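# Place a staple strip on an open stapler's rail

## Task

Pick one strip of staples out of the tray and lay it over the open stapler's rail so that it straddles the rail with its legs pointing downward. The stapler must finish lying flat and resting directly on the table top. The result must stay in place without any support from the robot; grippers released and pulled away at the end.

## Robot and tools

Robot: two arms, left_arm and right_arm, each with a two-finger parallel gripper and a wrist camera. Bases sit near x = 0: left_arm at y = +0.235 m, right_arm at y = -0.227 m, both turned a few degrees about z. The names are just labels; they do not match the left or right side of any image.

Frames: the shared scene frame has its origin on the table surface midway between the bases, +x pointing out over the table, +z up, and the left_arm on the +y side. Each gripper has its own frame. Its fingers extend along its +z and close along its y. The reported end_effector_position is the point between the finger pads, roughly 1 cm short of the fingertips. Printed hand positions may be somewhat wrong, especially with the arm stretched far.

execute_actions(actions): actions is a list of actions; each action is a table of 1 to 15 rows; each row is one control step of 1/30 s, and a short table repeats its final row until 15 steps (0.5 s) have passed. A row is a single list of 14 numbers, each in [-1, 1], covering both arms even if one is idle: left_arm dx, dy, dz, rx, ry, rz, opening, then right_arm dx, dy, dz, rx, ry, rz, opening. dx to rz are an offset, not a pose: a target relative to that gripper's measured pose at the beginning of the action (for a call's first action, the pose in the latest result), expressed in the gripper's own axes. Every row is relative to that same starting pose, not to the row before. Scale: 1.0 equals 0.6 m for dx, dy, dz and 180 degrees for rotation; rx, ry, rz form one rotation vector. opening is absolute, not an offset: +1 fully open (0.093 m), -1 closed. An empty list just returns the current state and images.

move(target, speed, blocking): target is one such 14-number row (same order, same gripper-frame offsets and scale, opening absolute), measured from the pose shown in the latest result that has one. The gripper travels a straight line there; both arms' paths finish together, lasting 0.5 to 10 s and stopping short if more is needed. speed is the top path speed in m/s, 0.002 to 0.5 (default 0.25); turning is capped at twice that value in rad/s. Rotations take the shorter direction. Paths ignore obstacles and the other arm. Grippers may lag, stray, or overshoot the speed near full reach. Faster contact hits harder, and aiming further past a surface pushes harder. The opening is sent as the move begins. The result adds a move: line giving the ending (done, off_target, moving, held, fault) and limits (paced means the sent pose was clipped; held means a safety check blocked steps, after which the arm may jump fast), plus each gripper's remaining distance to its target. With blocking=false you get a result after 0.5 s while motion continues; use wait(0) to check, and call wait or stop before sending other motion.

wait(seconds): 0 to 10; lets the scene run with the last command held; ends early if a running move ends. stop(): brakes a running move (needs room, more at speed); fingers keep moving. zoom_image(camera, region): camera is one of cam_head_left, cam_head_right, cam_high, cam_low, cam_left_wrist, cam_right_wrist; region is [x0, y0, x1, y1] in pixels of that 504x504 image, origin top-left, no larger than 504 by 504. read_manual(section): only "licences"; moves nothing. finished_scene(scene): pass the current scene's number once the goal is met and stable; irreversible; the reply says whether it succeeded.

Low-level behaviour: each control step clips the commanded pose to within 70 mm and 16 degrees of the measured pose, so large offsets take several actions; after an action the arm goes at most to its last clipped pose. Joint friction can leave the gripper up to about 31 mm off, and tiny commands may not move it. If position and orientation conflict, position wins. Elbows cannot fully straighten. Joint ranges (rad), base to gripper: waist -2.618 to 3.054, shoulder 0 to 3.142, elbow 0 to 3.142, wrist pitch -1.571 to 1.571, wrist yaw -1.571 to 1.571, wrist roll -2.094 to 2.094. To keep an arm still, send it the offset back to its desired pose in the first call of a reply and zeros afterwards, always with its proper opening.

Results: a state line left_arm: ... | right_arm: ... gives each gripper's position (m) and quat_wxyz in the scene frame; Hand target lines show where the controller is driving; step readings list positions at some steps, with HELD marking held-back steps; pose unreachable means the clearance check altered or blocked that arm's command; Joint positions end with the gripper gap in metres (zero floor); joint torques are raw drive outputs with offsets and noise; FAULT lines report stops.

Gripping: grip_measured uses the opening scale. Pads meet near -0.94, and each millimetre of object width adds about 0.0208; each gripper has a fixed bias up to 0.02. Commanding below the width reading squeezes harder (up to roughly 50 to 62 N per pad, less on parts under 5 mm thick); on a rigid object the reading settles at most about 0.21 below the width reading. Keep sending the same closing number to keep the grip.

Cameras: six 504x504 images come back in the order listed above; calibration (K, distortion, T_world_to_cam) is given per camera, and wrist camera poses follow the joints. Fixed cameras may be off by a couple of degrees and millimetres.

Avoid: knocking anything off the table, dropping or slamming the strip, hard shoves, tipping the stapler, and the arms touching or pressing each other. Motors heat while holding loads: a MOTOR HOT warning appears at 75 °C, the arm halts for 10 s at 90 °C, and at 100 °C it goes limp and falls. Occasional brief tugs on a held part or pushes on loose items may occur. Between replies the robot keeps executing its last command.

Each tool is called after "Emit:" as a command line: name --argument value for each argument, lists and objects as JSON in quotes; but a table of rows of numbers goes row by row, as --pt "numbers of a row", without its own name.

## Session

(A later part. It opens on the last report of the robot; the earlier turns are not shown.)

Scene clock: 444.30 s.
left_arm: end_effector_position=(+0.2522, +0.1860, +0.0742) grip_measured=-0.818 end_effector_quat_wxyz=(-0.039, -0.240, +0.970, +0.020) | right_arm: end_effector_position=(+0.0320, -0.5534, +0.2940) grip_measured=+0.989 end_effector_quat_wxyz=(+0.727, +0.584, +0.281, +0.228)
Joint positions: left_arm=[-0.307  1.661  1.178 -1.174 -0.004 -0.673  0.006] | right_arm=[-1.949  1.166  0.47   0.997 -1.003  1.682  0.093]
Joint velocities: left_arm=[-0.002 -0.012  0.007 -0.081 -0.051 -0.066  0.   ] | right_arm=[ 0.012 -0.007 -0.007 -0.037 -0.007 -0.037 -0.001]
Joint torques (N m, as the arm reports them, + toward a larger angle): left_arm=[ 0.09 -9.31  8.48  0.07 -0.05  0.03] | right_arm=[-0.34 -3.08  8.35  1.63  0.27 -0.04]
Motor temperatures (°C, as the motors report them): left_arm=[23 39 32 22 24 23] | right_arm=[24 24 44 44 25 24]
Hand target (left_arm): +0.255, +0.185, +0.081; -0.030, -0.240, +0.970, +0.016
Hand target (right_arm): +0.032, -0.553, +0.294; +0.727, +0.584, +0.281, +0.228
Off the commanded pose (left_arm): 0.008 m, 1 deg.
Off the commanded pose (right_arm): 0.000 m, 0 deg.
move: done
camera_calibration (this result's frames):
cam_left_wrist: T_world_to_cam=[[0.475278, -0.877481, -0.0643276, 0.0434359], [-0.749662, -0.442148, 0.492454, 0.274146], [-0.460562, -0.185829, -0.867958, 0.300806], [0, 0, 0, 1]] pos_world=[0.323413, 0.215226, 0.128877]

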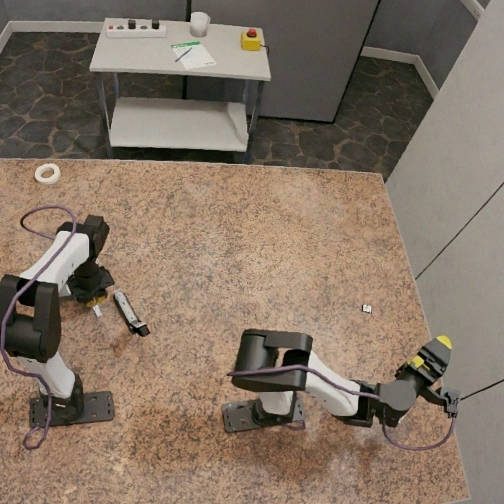

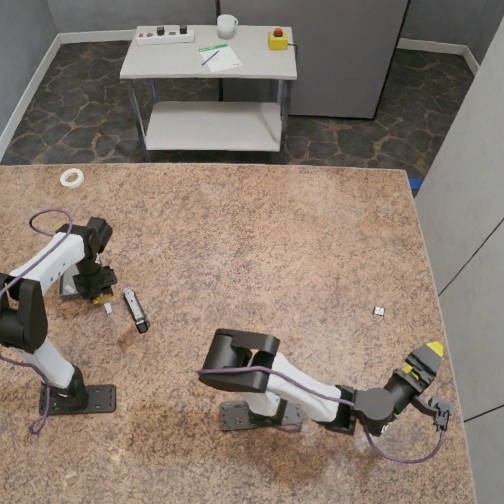

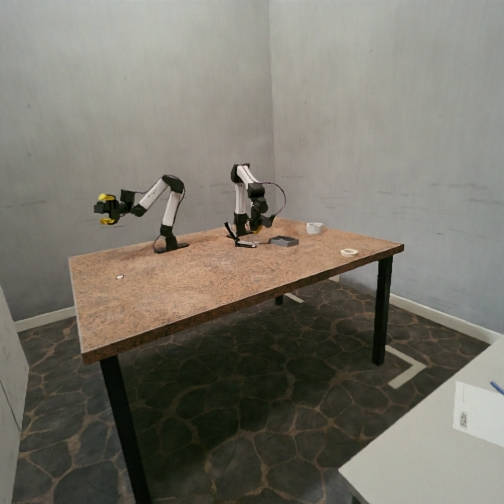

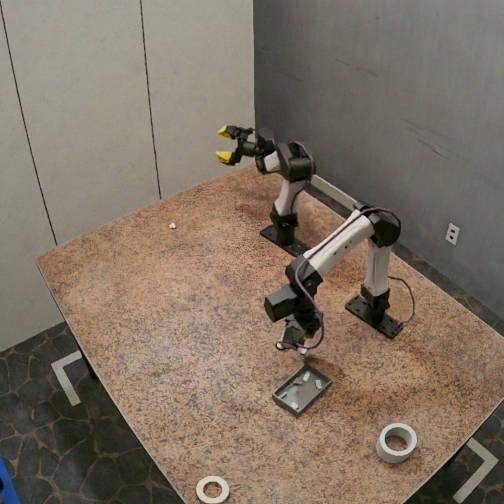

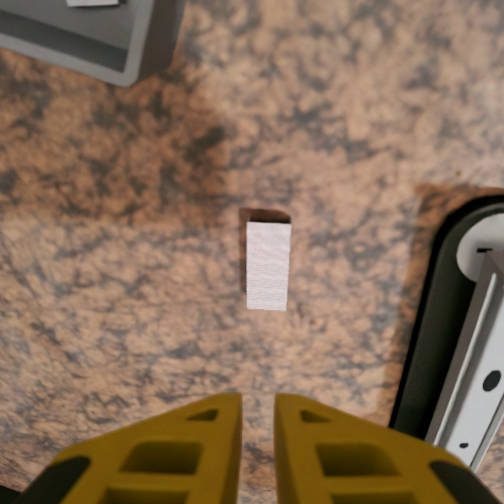

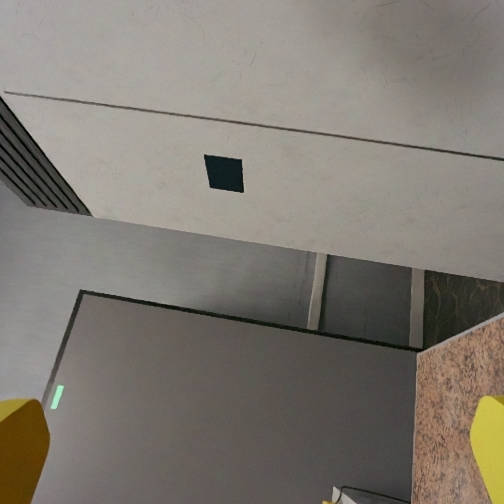

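Emit:
move --target '[-0.022,0,0.02,0,-0.006,0,-0.45,0,0,0,0,0,0,1]' --speed 0.04

Emit:
move --target '[0,0,0.066,0,0,0,-0.45,0,0,0,0,0,0,1]' --speed 0.025

Scene clock: 456.73 s.
left_arm: end_effector_position=(+0.2642, +0.1879, +0.0672) grip_measured=-0.452 end_effector_quat_wxyz=(-0.025, -0.239, +0.970, +0.017) | right_arm: end_effector_position=(+0.0320, -0.5534, +0.2940) grip_measured=+0.989 end_effector_quat_wxyz=(+0.727, +0.584, +0.281, +0.228)
Joint positions: left_arm=[-0.296  1.685  1.178 -1.123 -0.01  -0.661  0.024] | right_arm=[-1.949  1.166  0.47   0.997 -1.003  1.682  0.093]
Joint velocities: left_arm=[-0.002 -0.002  0.002 -0.007 -0.037  0.095 -0.   ] | right_arm=[ 0.007  0.007 -0.002  0.051  0.022  0.037 -0.001]
Joint torques (N m, as the arm reports them, + toward a larger angle): left_arm=[ 1.14 -7.42  5.54  0.3  -0.09  0.13] | right_arm=[-0.37 -2.95  8.41  1.62  0.27 -0.05]
Motor temperatures (°C, as the motors report them): left_arm=[23 40 33 22 24 23] | right_arm=[24 24 44 44 25 24]
Hand target (left_arm): +0.263, +0.192, +0.061; -0.030, -0.240, +0.970, +0.022
Hand target (right_arm): +0.032, -0.553, +0.294; +0.727, +0.584, +0.281, +0.228
Off the commanded pose (left_arm): 0.007 m, 1 deg.
Off the commanded pose (right_arm): 0.000 m, 0 deg.
move: done
camera_calibration (this result's frames):
cam_left_wrist: T_world_to_cam=[[0.476171, -0.877841, -0.0515428, 0.0379246], [-0.763499, -0.441806, 0.471038, 0.292404], [-0.436268, -0.184942, -0.880606, 0.294851], [0, 0, 0, 1]] pos_world=[0.333826, 0.217008, 0.123868]

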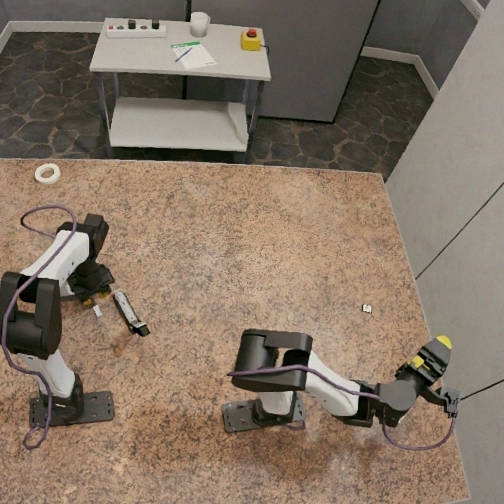

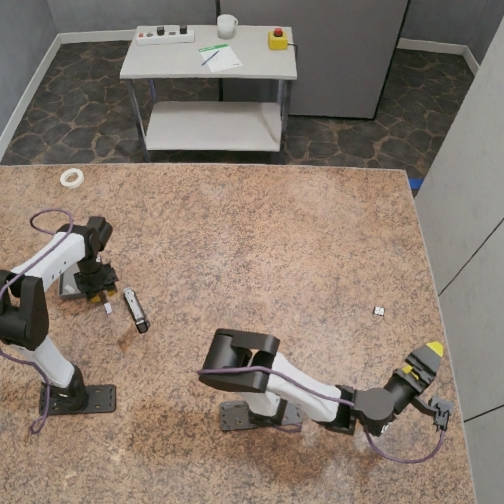

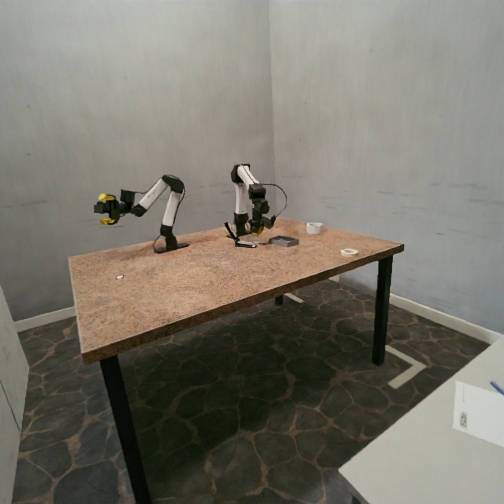

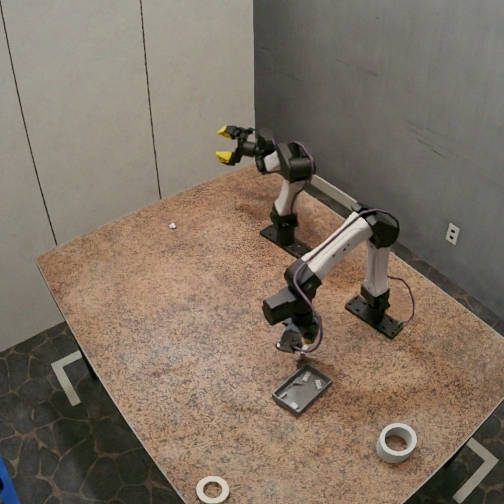

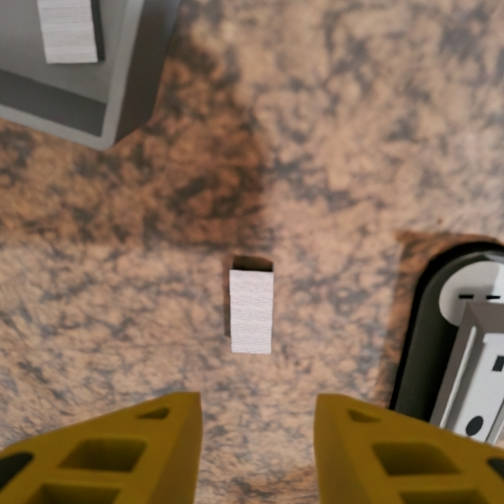

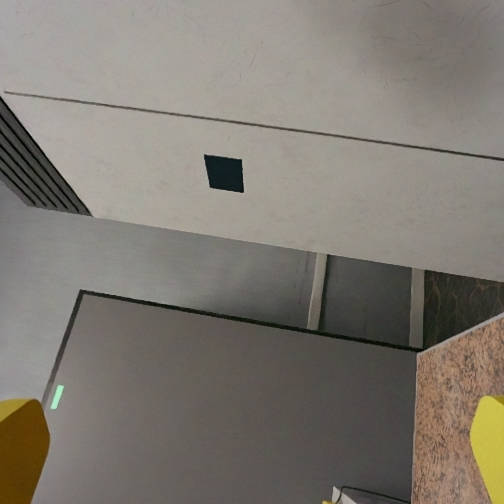

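Scene clock: 458.60 s.
left_arm: end_effector_position=(+0.2642, +0.1879, +0.0334) grip_measured=-0.452 end_effector_quat_wxyz=(-0.020, -0.240, +0.971, +0.014) | right_arm: end_effector_position=(+0.0320, -0.5534, +0.2940) grip_measured=+0.989 end_effector_quat_wxyz=(+0.727, +0.584, +0.281, +0.228)
Joint positions: left_arm=[-0.296  1.718  1.074 -0.975 -0.01  -0.661  0.024] | right_arm=[-1.949  1.166  0.47   0.997 -1.003  1.682  0.093]
Joint velocities: left_arm=[ 0.002  0.007  0.007  0.066 -0.037 -0.066  0.001] | right_arm=[ 0.012 -0.007  0.002 -0.037  0.007 -0.066 -0.   ]
Joint torques (N m, as the arm reports them, + toward a larger angle): left_arm=[ 0.34 -7.51  5.31  0.32 -0.04  0.09] | right_arm=[-0.44 -2.96  8.46  1.66  0.24 -0.04]
Motor temperatures (°C, as the motors report them): left_arm=[23 40 33 22 24 23] | right_arm=[24 24 44 44 25 24]
Hand target (left_arm): +0.262, +0.189, +0.028; -0.025, -0.240, +0.970, +0.017
Hand target (right_arm): +0.032, -0.553, +0.294; +0.727, +0.584, +0.281, +0.228
Off the commanded pose (left_arm): 0.006 m, 1 deg.
Off the commanded pose (right_arm): 0.000 m, 0 deg.
move: done
camera_calibration (this result's frames):
cam_left_wrist: T_world_to_cam=[[0.476712, -0.877937, -0.0444042, 0.0358082], [-0.768762, -0.440863, 0.463298, 0.309801], [-0.426323, -0.186723, -0.885089, 0.262968], [0, 0, 0, 1]] pos_world=[0.333202, 0.217119, 0.0908094]

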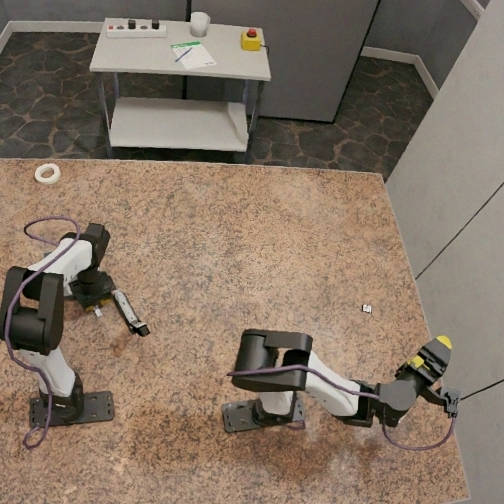

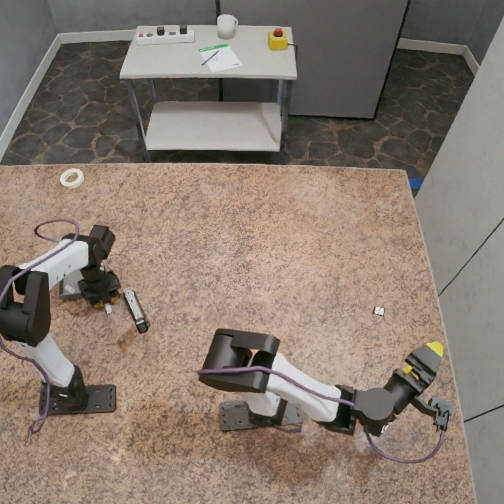

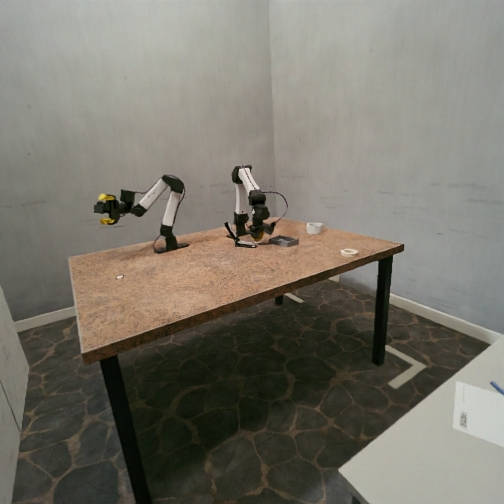

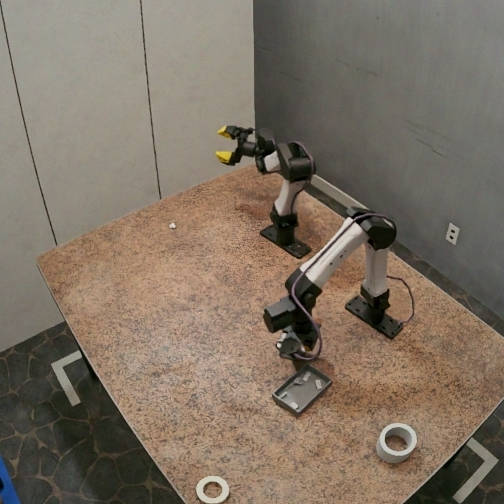

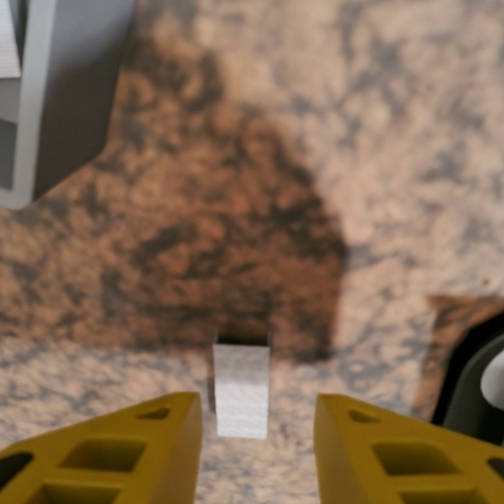

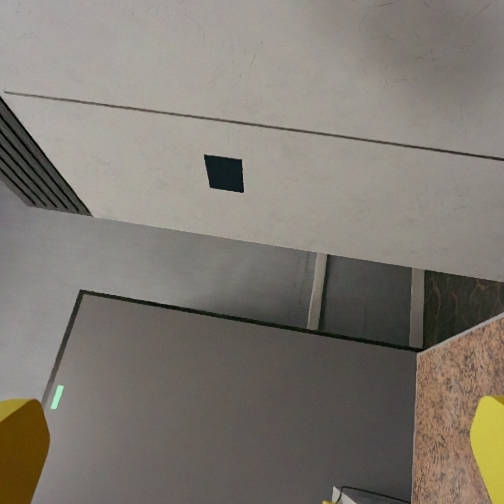

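Emit:
move --target '[0,0.008,0.024,0,0,0,-0.33,0,0,0,0,0,0,1]' --speed 0.012

Scene clock: 467.60 s.
left_arm: end_effector_position=(+0.2636, +0.1880, +0.0252) grip_measured=-0.332 end_effector_quat_wxyz=(-0.014, -0.238, +0.971, +0.012) | right_arm: end_effector_position=(+0.0320, -0.5534, +0.2940) grip_measured=+0.989 end_effector_quat_wxyz=(+0.727, +0.584, +0.281, +0.228)
Joint positions: left_arm=[-0.296  1.718  1.039 -0.927 -0.01  -0.658  0.029] | right_arm=[-1.949  1.166  0.47   0.997 -1.003  1.682  0.093]
Joint velocities: left_arm=[-0.002 -0.007 -0.017  0.037 -0.051 -0.037 -0.   ] | right_arm=[-0.002  0.002  0.007 -0.022 -0.037  0.051  0.002]
Joint torques (N m, as the arm reports them, + toward a larger angle): left_arm=[ 1.28 -7.42  5.22  0.32 -0.05  0.14] | right_arm=[-0.43 -3.14  8.44  1.58  0.22 -0.04]
Motor temperatures (°C, as the motors report them): left_arm=[23 39 33 22 24 23] | right_arm=[24 24 44 44 25 24]
Hand target (left_arm): +0.261, +0.192, +0.019; -0.020, -0.240, +0.971, +0.015
Hand target (right_arm): +0.032, -0.553, +0.294; +0.727, +0.584, +0.281, +0.228
Off the commanded pose (left_arm): 0.008 m, 1 deg.
Off the commanded pose (right_arm): 0.000 m, 0 deg.
move: done
camera_calibration (this result's frames):
cam_left_wrist: T_world_to_cam=[[0.47386, -0.879845, -0.0364632, 0.0367112], [-0.776092, -0.436831, 0.454818, 0.314602], [-0.416098, -0.187221, -0.889838, 0.253001], [0, 0, 0, 1]] pos_world=[0.332038, 0.217095, 0.0833819]

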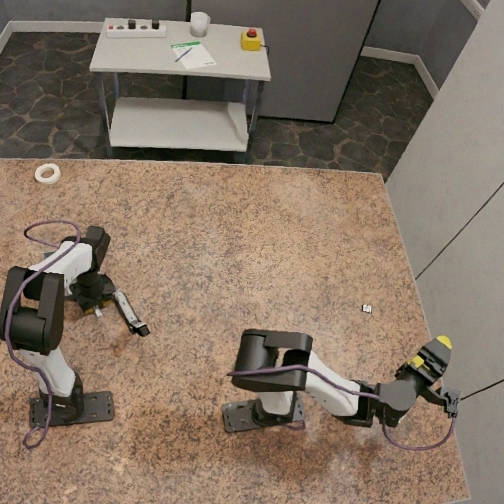

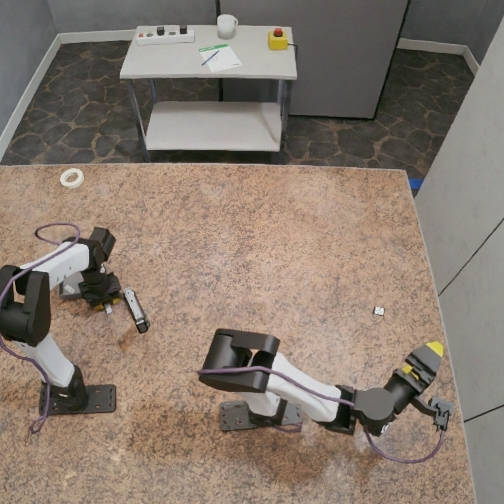

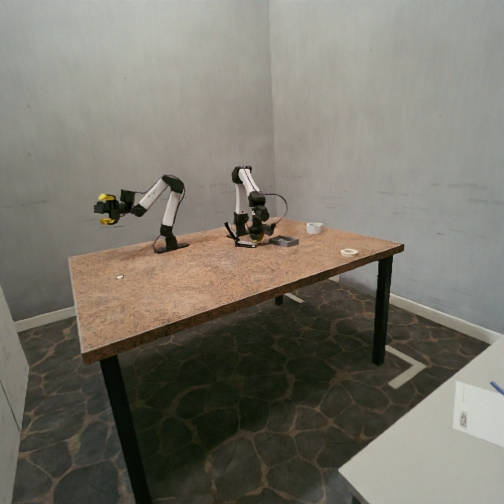

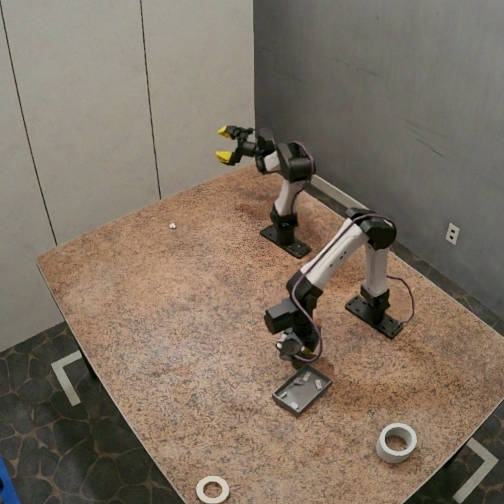

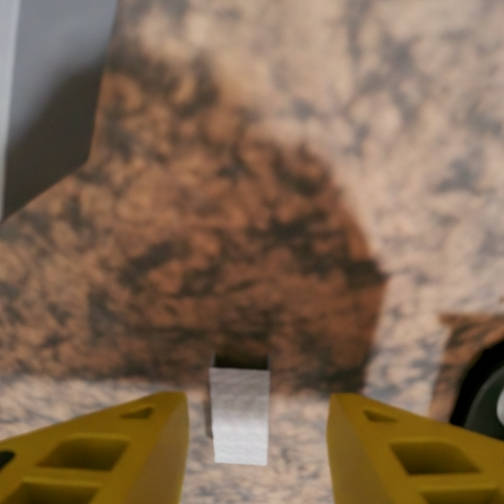

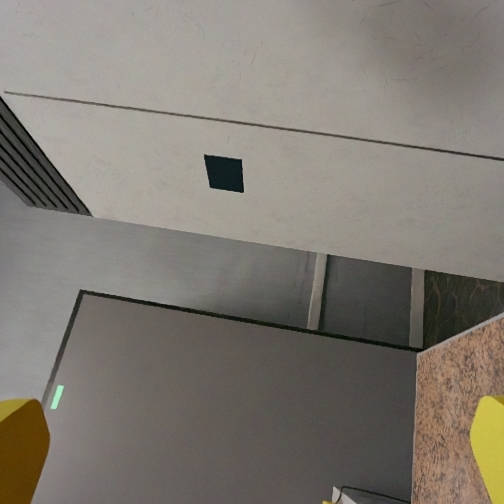

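z .0252. Close (will slide stick to center), lift.

Emit:
move --target '[0,0,0,0,0,0,-0.82,0,0,0,0,0,0,1]'

Emit:
move --target '[0,0,-0.1,0,0,0,-0.82,0,0,0,0,0,0,1]' --speed 0.05

Scene clock: 474.77 s.
left_arm: end_effector_position=(+0.2642, +0.1879, +0.0252) grip_measured=-0.818 end_effector_quat_wxyz=(-0.013, -0.238, +0.971, +0.011) | right_arm: end_effector_position=(+0.0320, -0.5534, +0.2940) grip_measured=+0.989 end_effector_quat_wxyz=(+0.727, +0.584, +0.281, +0.228)
Joint positions: left_arm=[-0.296  1.718  1.039 -0.925 -0.01  -0.657  0.006] | right_arm=[-1.949  1.166  0.47   0.997 -1.003  1.682  0.093]
Joint velocities: left_arm=[-0.007 -0.012 -0.022 -0.095 -0.007 -0.037 -0.   ] | right_arm=[-0.002 -0.002  0.002 -0.051 -0.007 -0.051  0.   ]
Joint torques (N m, as the arm reports them, + toward a larger angle): left_arm=[ 0.21 -8.43  6.53  0.23 -0.04  0.05] | right_arm=[-0.33 -3.12  8.47  1.65  0.26 -0.04]
Motor temperatures (°C, as the motors report them): left_arm=[23 39 32 22 24 23] | right_arm=[24 24 44 44 25 24]
Hand target (left_arm): +0.264, +0.188, +0.025; -0.014, -0.238, +0.971, +0.012
Hand target (right_arm): +0.032, -0.553, +0.294; +0.727, +0.584, +0.281, +0.228
Off the commanded pose (left_arm): 0.001 m, 0 deg.
Off the commanded pose (right_arm): 0.000 m, 0 deg.
move: done
camera_calibration (this result's frames):
cam_left_wrist: T_world_to_cam=[[0.473605, -0.88004, -0.0350329, 0.036434], [-0.777279, -0.436346, 0.453255, 0.315254], [-0.414169, -0.187433, -0.890692, 0.252745], [0, 0, 0, 1]] pos_world=[0.332464, 0.216996, 0.0835042]

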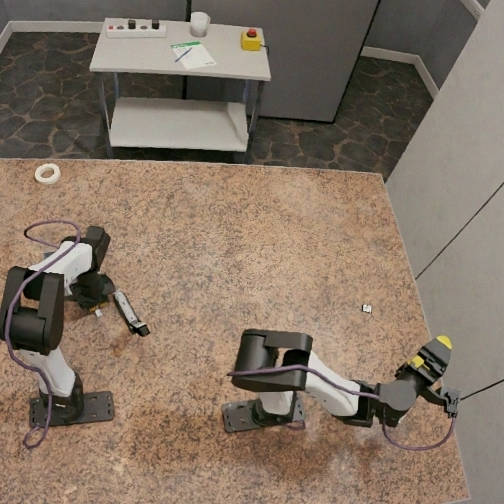

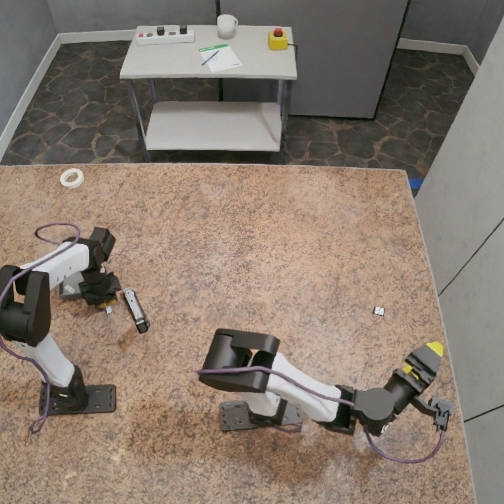

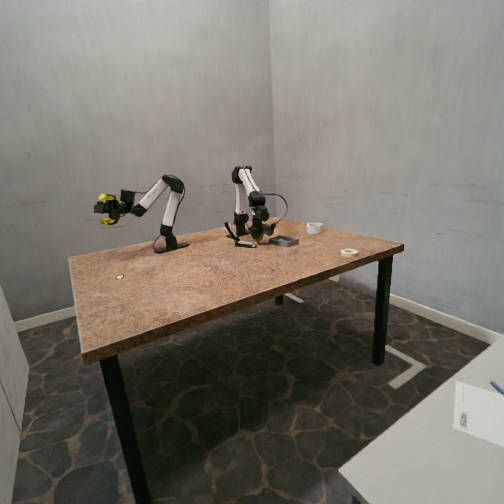

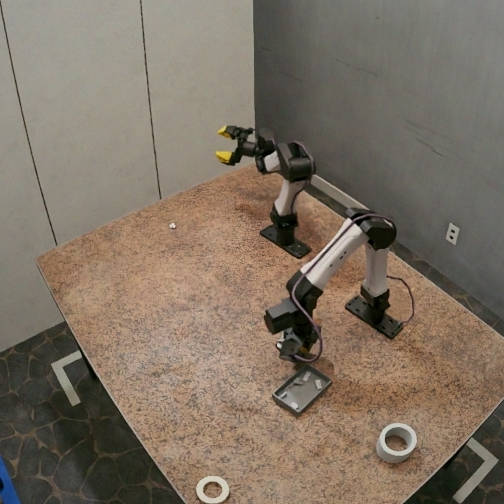

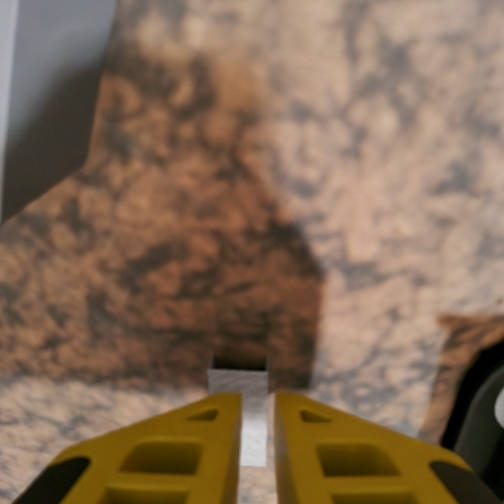

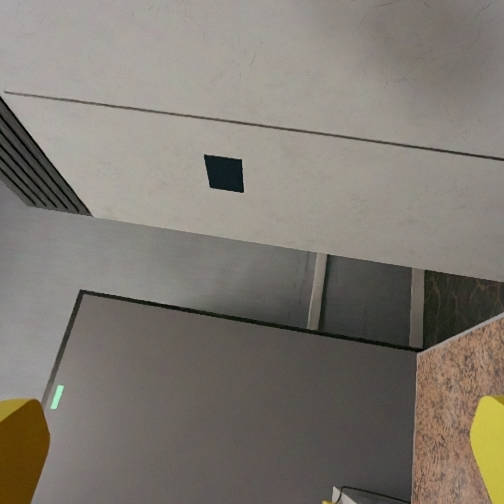

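Scene clock: 476.43 s.
left_arm: end_effector_position=(+0.2633, +0.1880, +0.0778) grip_measured=-0.818 end_effector_quat_wxyz=(-0.022, -0.237, +0.971, +0.015) | right_arm: end_effector_position=(+0.0320, -0.5534, +0.2940) grip_measured=+0.989 end_effector_quat_wxyz=(+0.727, +0.584, +0.281, +0.228)
Joint positions: left_arm=[-0.296  1.666  1.2   -1.158 -0.01  -0.657  0.006] | right_arm=[-1.949  1.166  0.47   0.997 -1.003  1.682  0.093]
Joint velocities: left_arm=[-0.007 -0.027  0.002  0.022 -0.066  0.022 -0.   ] | right_arm=[ 0.002  0.007 -0.002 -0.007 -0.007 -0.037  0.   ]
Joint torques (N m, as the arm reports them, + toward a larger angle): left_arm=[-0.14 -9.46  8.52  0.12 -0.05  0.02] | right_arm=[-0.38 -3.03  8.35  1.65  0.29 -0.06]
Motor temperatures (°C, as the motors report them): left_arm=[23 39 32 22 24 23] | right_arm=[24 24 44 44 25 24]
Hand target (left_arm): +0.266, +0.187, +0.085; -0.013, -0.238, +0.971, +0.011
Hand target (right_arm): +0.032, -0.553, +0.294; +0.727, +0.584, +0.281, +0.228
Off the commanded pose (left_arm): 0.008 m, 1 deg.
Off the commanded pose (right_arm): 0.000 m, 0 deg.
move: done
camera_calibration (this result's frames):
cam_left_wrist: T_world_to_cam=[[0.472801, -0.879896, -0.0473507, 0.039967], [-0.768296, -0.437955, 0.466815, 0.287682], [-0.431487, -0.184331, -0.883086, 0.302664], [0, 0, 0, 1]] pos_world=[0.332724, 0.216949, 0.134876]

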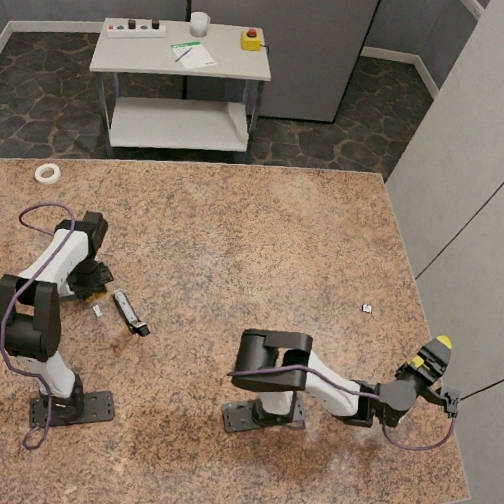

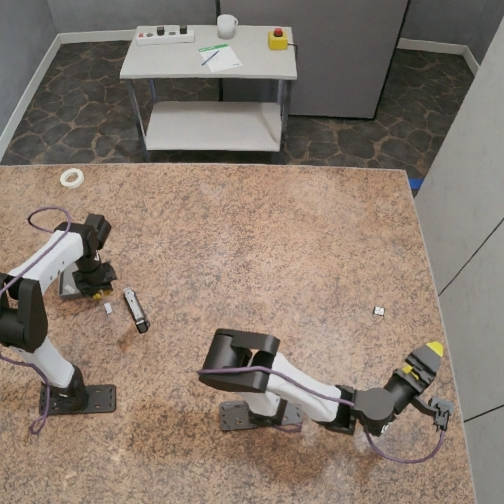

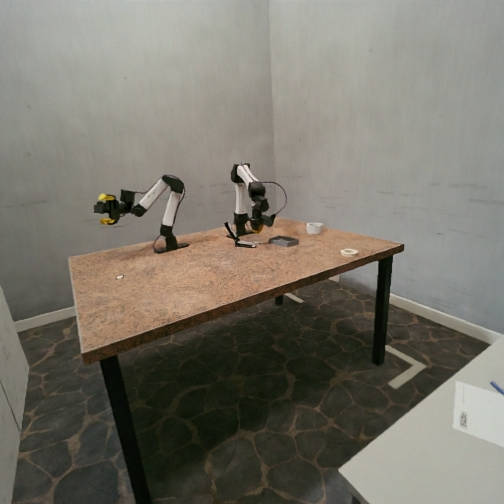

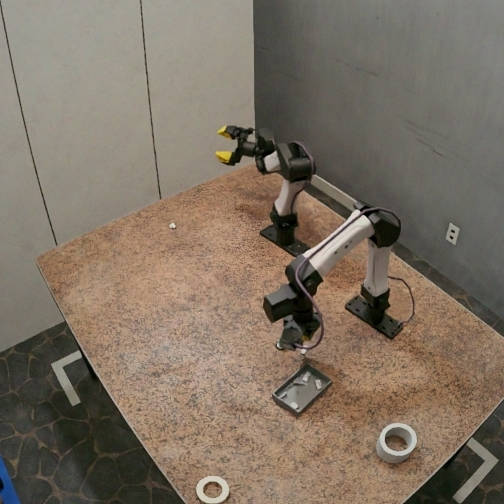

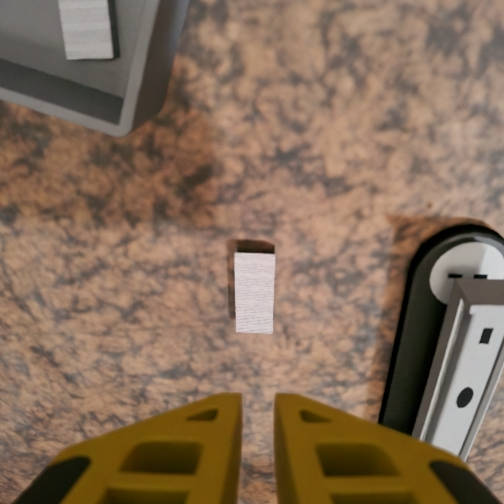

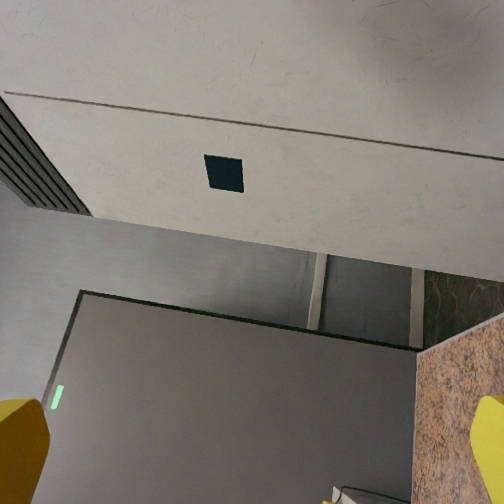

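Emit:
move --target '[0,0,0.08,0,0,0,-0.4,0,0,0,0,0,0,1]' --speed 0.04

Emit:
move --target '[0,0,0.022,0,0,0,-0.4,0,0,0,0,0,0,1]' --speed 0.012

Scene clock: 487.07 s.
left_arm: end_effector_position=(+0.2631, +0.1880, +0.0353) grip_measured=-0.402 end_effector_quat_wxyz=(-0.017, -0.238, +0.971, +0.013) | right_arm: end_effector_position=(+0.0320, -0.5534, +0.2940) grip_measured=+0.989 end_effector_quat_wxyz=(+0.727, +0.584, +0.281, +0.228)
Joint positions: left_arm=[-0.296  1.706  1.068 -0.975 -0.01  -0.657  0.026] | right_arm=[-1.949  1.166  0.47   0.997 -1.003  1.682  0.093]
Joint velocities: left_arm=[-0.002  0.007  0.002  0.022 -0.037 -0.037 -0.001] | right_arm=[ 0.007 -0.017  0.022  0.007 -0.007 -0.037 -0.001]
Joint torques (N m, as the arm reports them, + toward a larger angle): left_arm=[ 0.31 -7.41  5.33  0.31 -0.06  0.05] | right_arm=[-0.28 -3.01  8.42  1.65  0.25 -0.03]
Motor temperatures (°C, as the motors report them): left_arm=[23 39 33 22 24 23] | right_arm=[24 25 45 45 25 24]
Hand target (left_arm): +0.261, +0.189, +0.030; -0.022, -0.237, +0.971, +0.015
Hand target (right_arm): +0.032, -0.553, +0.294; +0.727, +0.584, +0.281, +0.228
Off the commanded pose (left_arm): 0.006 m, 1 deg.
Off the commanded pose (right_arm): 0.000 m, 0 deg.
move: done
camera_calibration (this result's frames):
cam_left_wrist: T_world_to_cam=[[0.473294, -0.879984, -0.0402463, 0.0377052], [-0.773511, -0.437021, 0.459014, 0.308863], [-0.421514, -0.186118, -0.887517, 0.26294], [0, 0, 0, 1]] pos_world=[0.331896, 0.217098, 0.0931084]

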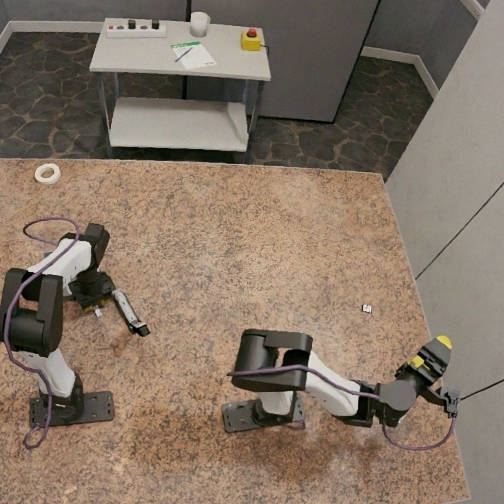

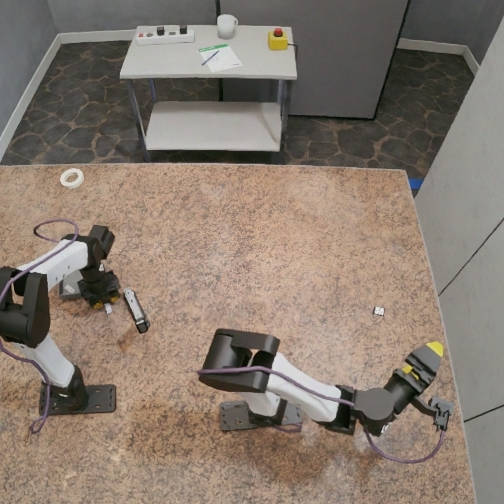

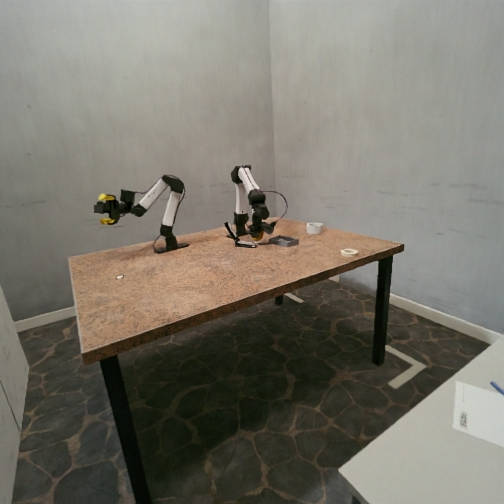

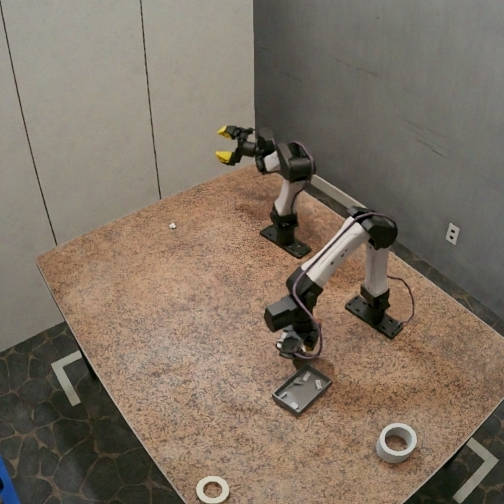

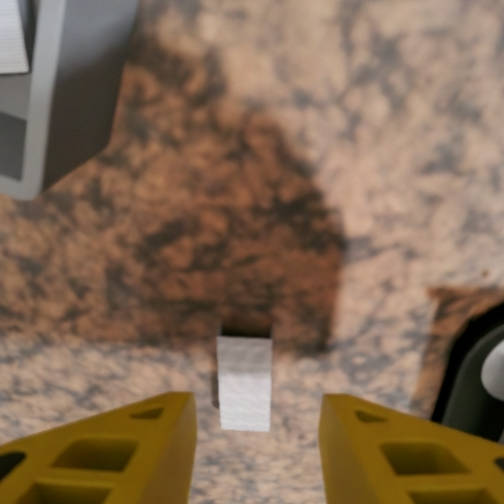

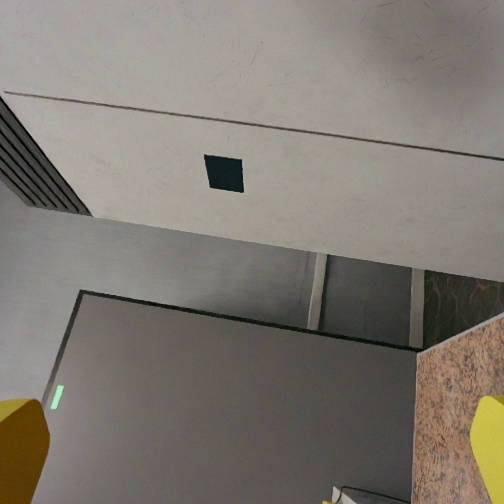

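Scene clock: 488.47 s.
left_arm: end_effector_position=(+0.2654, +0.1876, +0.0280) grip_measured=-0.402 end_effector_quat_wxyz=(-0.011, -0.238, +0.971, +0.011) | right_arm: end_effector_position=(+0.0320, -0.5534, +0.2940) grip_measured=+0.989 end_effector_quat_wxyz=(+0.727, +0.584, +0.281, +0.228)
Joint positions: left_arm=[-0.296  1.714  1.047 -0.933 -0.01  -0.657  0.026] | right_arm=[-1.949  1.166  0.47   0.997 -1.003  1.682  0.093]
Joint velocities: left_arm=[-0.007 -0.007  0.002  0.037 -0.037 -0.007 -0.001] | right_arm=[ 0.012 -0.022 -0.017  0.007 -0.007  0.007 -0.001]
Joint torques (N m, as the arm reports them, + toward a larger angle): left_arm=[ 0.17 -7.42  5.26  0.32 -0.04  0.07] | right_arm=[-0.3  -3.04  8.36  1.62  0.26  0.01]
Motor temperatures (°C, as the motors report them): left_arm=[23 39 33 22 24 23] | right_arm=[24 25 45 45 25 24]
Hand target (left_arm): +0.262, +0.188, +0.022; -0.017, -0.238, +0.971, +0.013
Hand target (right_arm): +0.032, -0.553, +0.294; +0.727, +0.584, +0.281, +0.228
Off the commanded pose (left_arm): 0.007 m, 1 deg.
Off the commanded pose (right_arm): 0.000 m, 0 deg.
move: done
camera_calibration (this result's frames):
cam_left_wrist: T_world_to_cam=[[0.473745, -0.880065, -0.0324253, 0.0356372], [-0.779145, -0.436012, 0.450363, 0.315363], [-0.410486, -0.188093, -0.892257, 0.254925], [0, 0, 0, 1]] pos_world=[0.333474, 0.216815, 0.086586]

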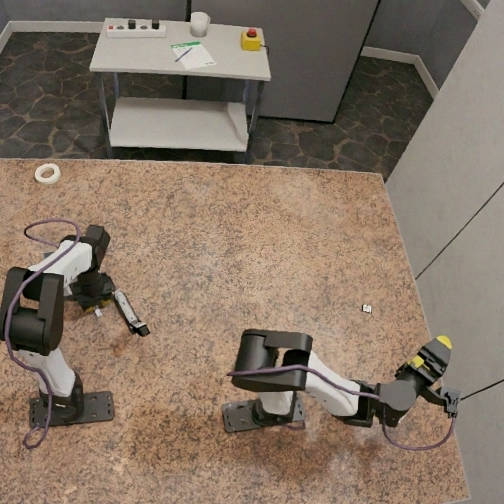

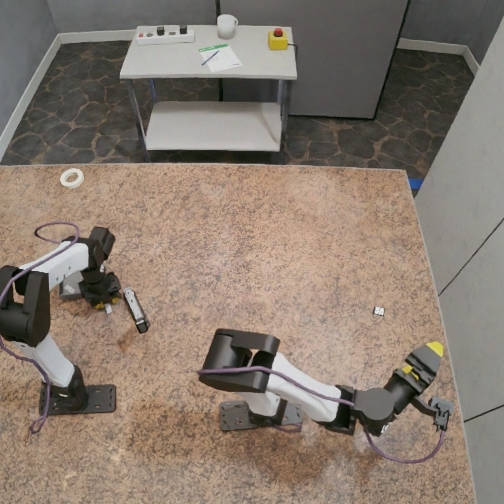

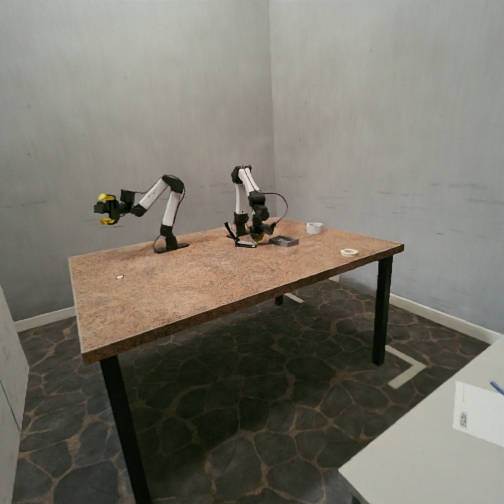

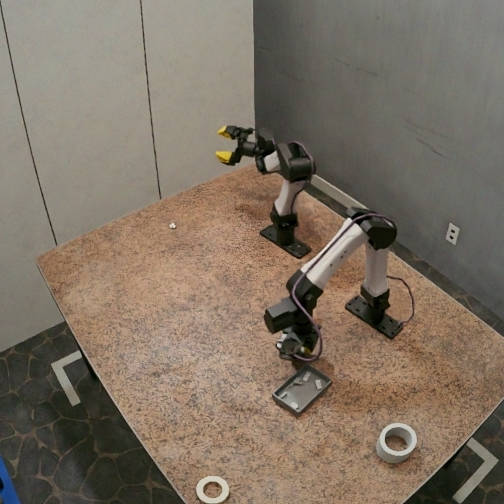

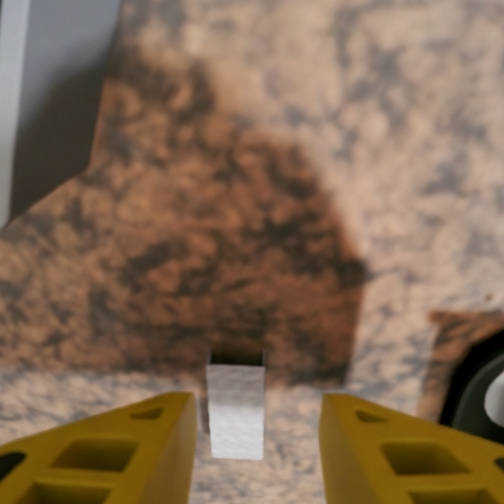

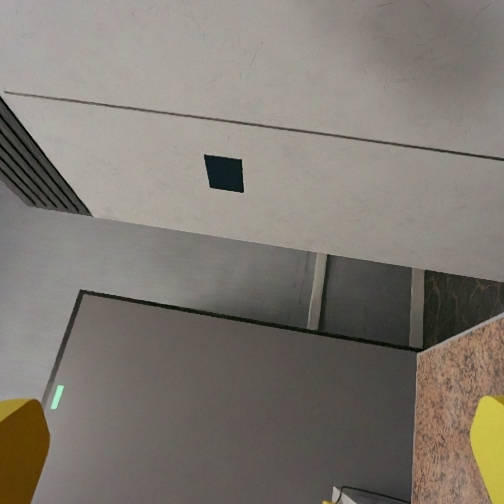

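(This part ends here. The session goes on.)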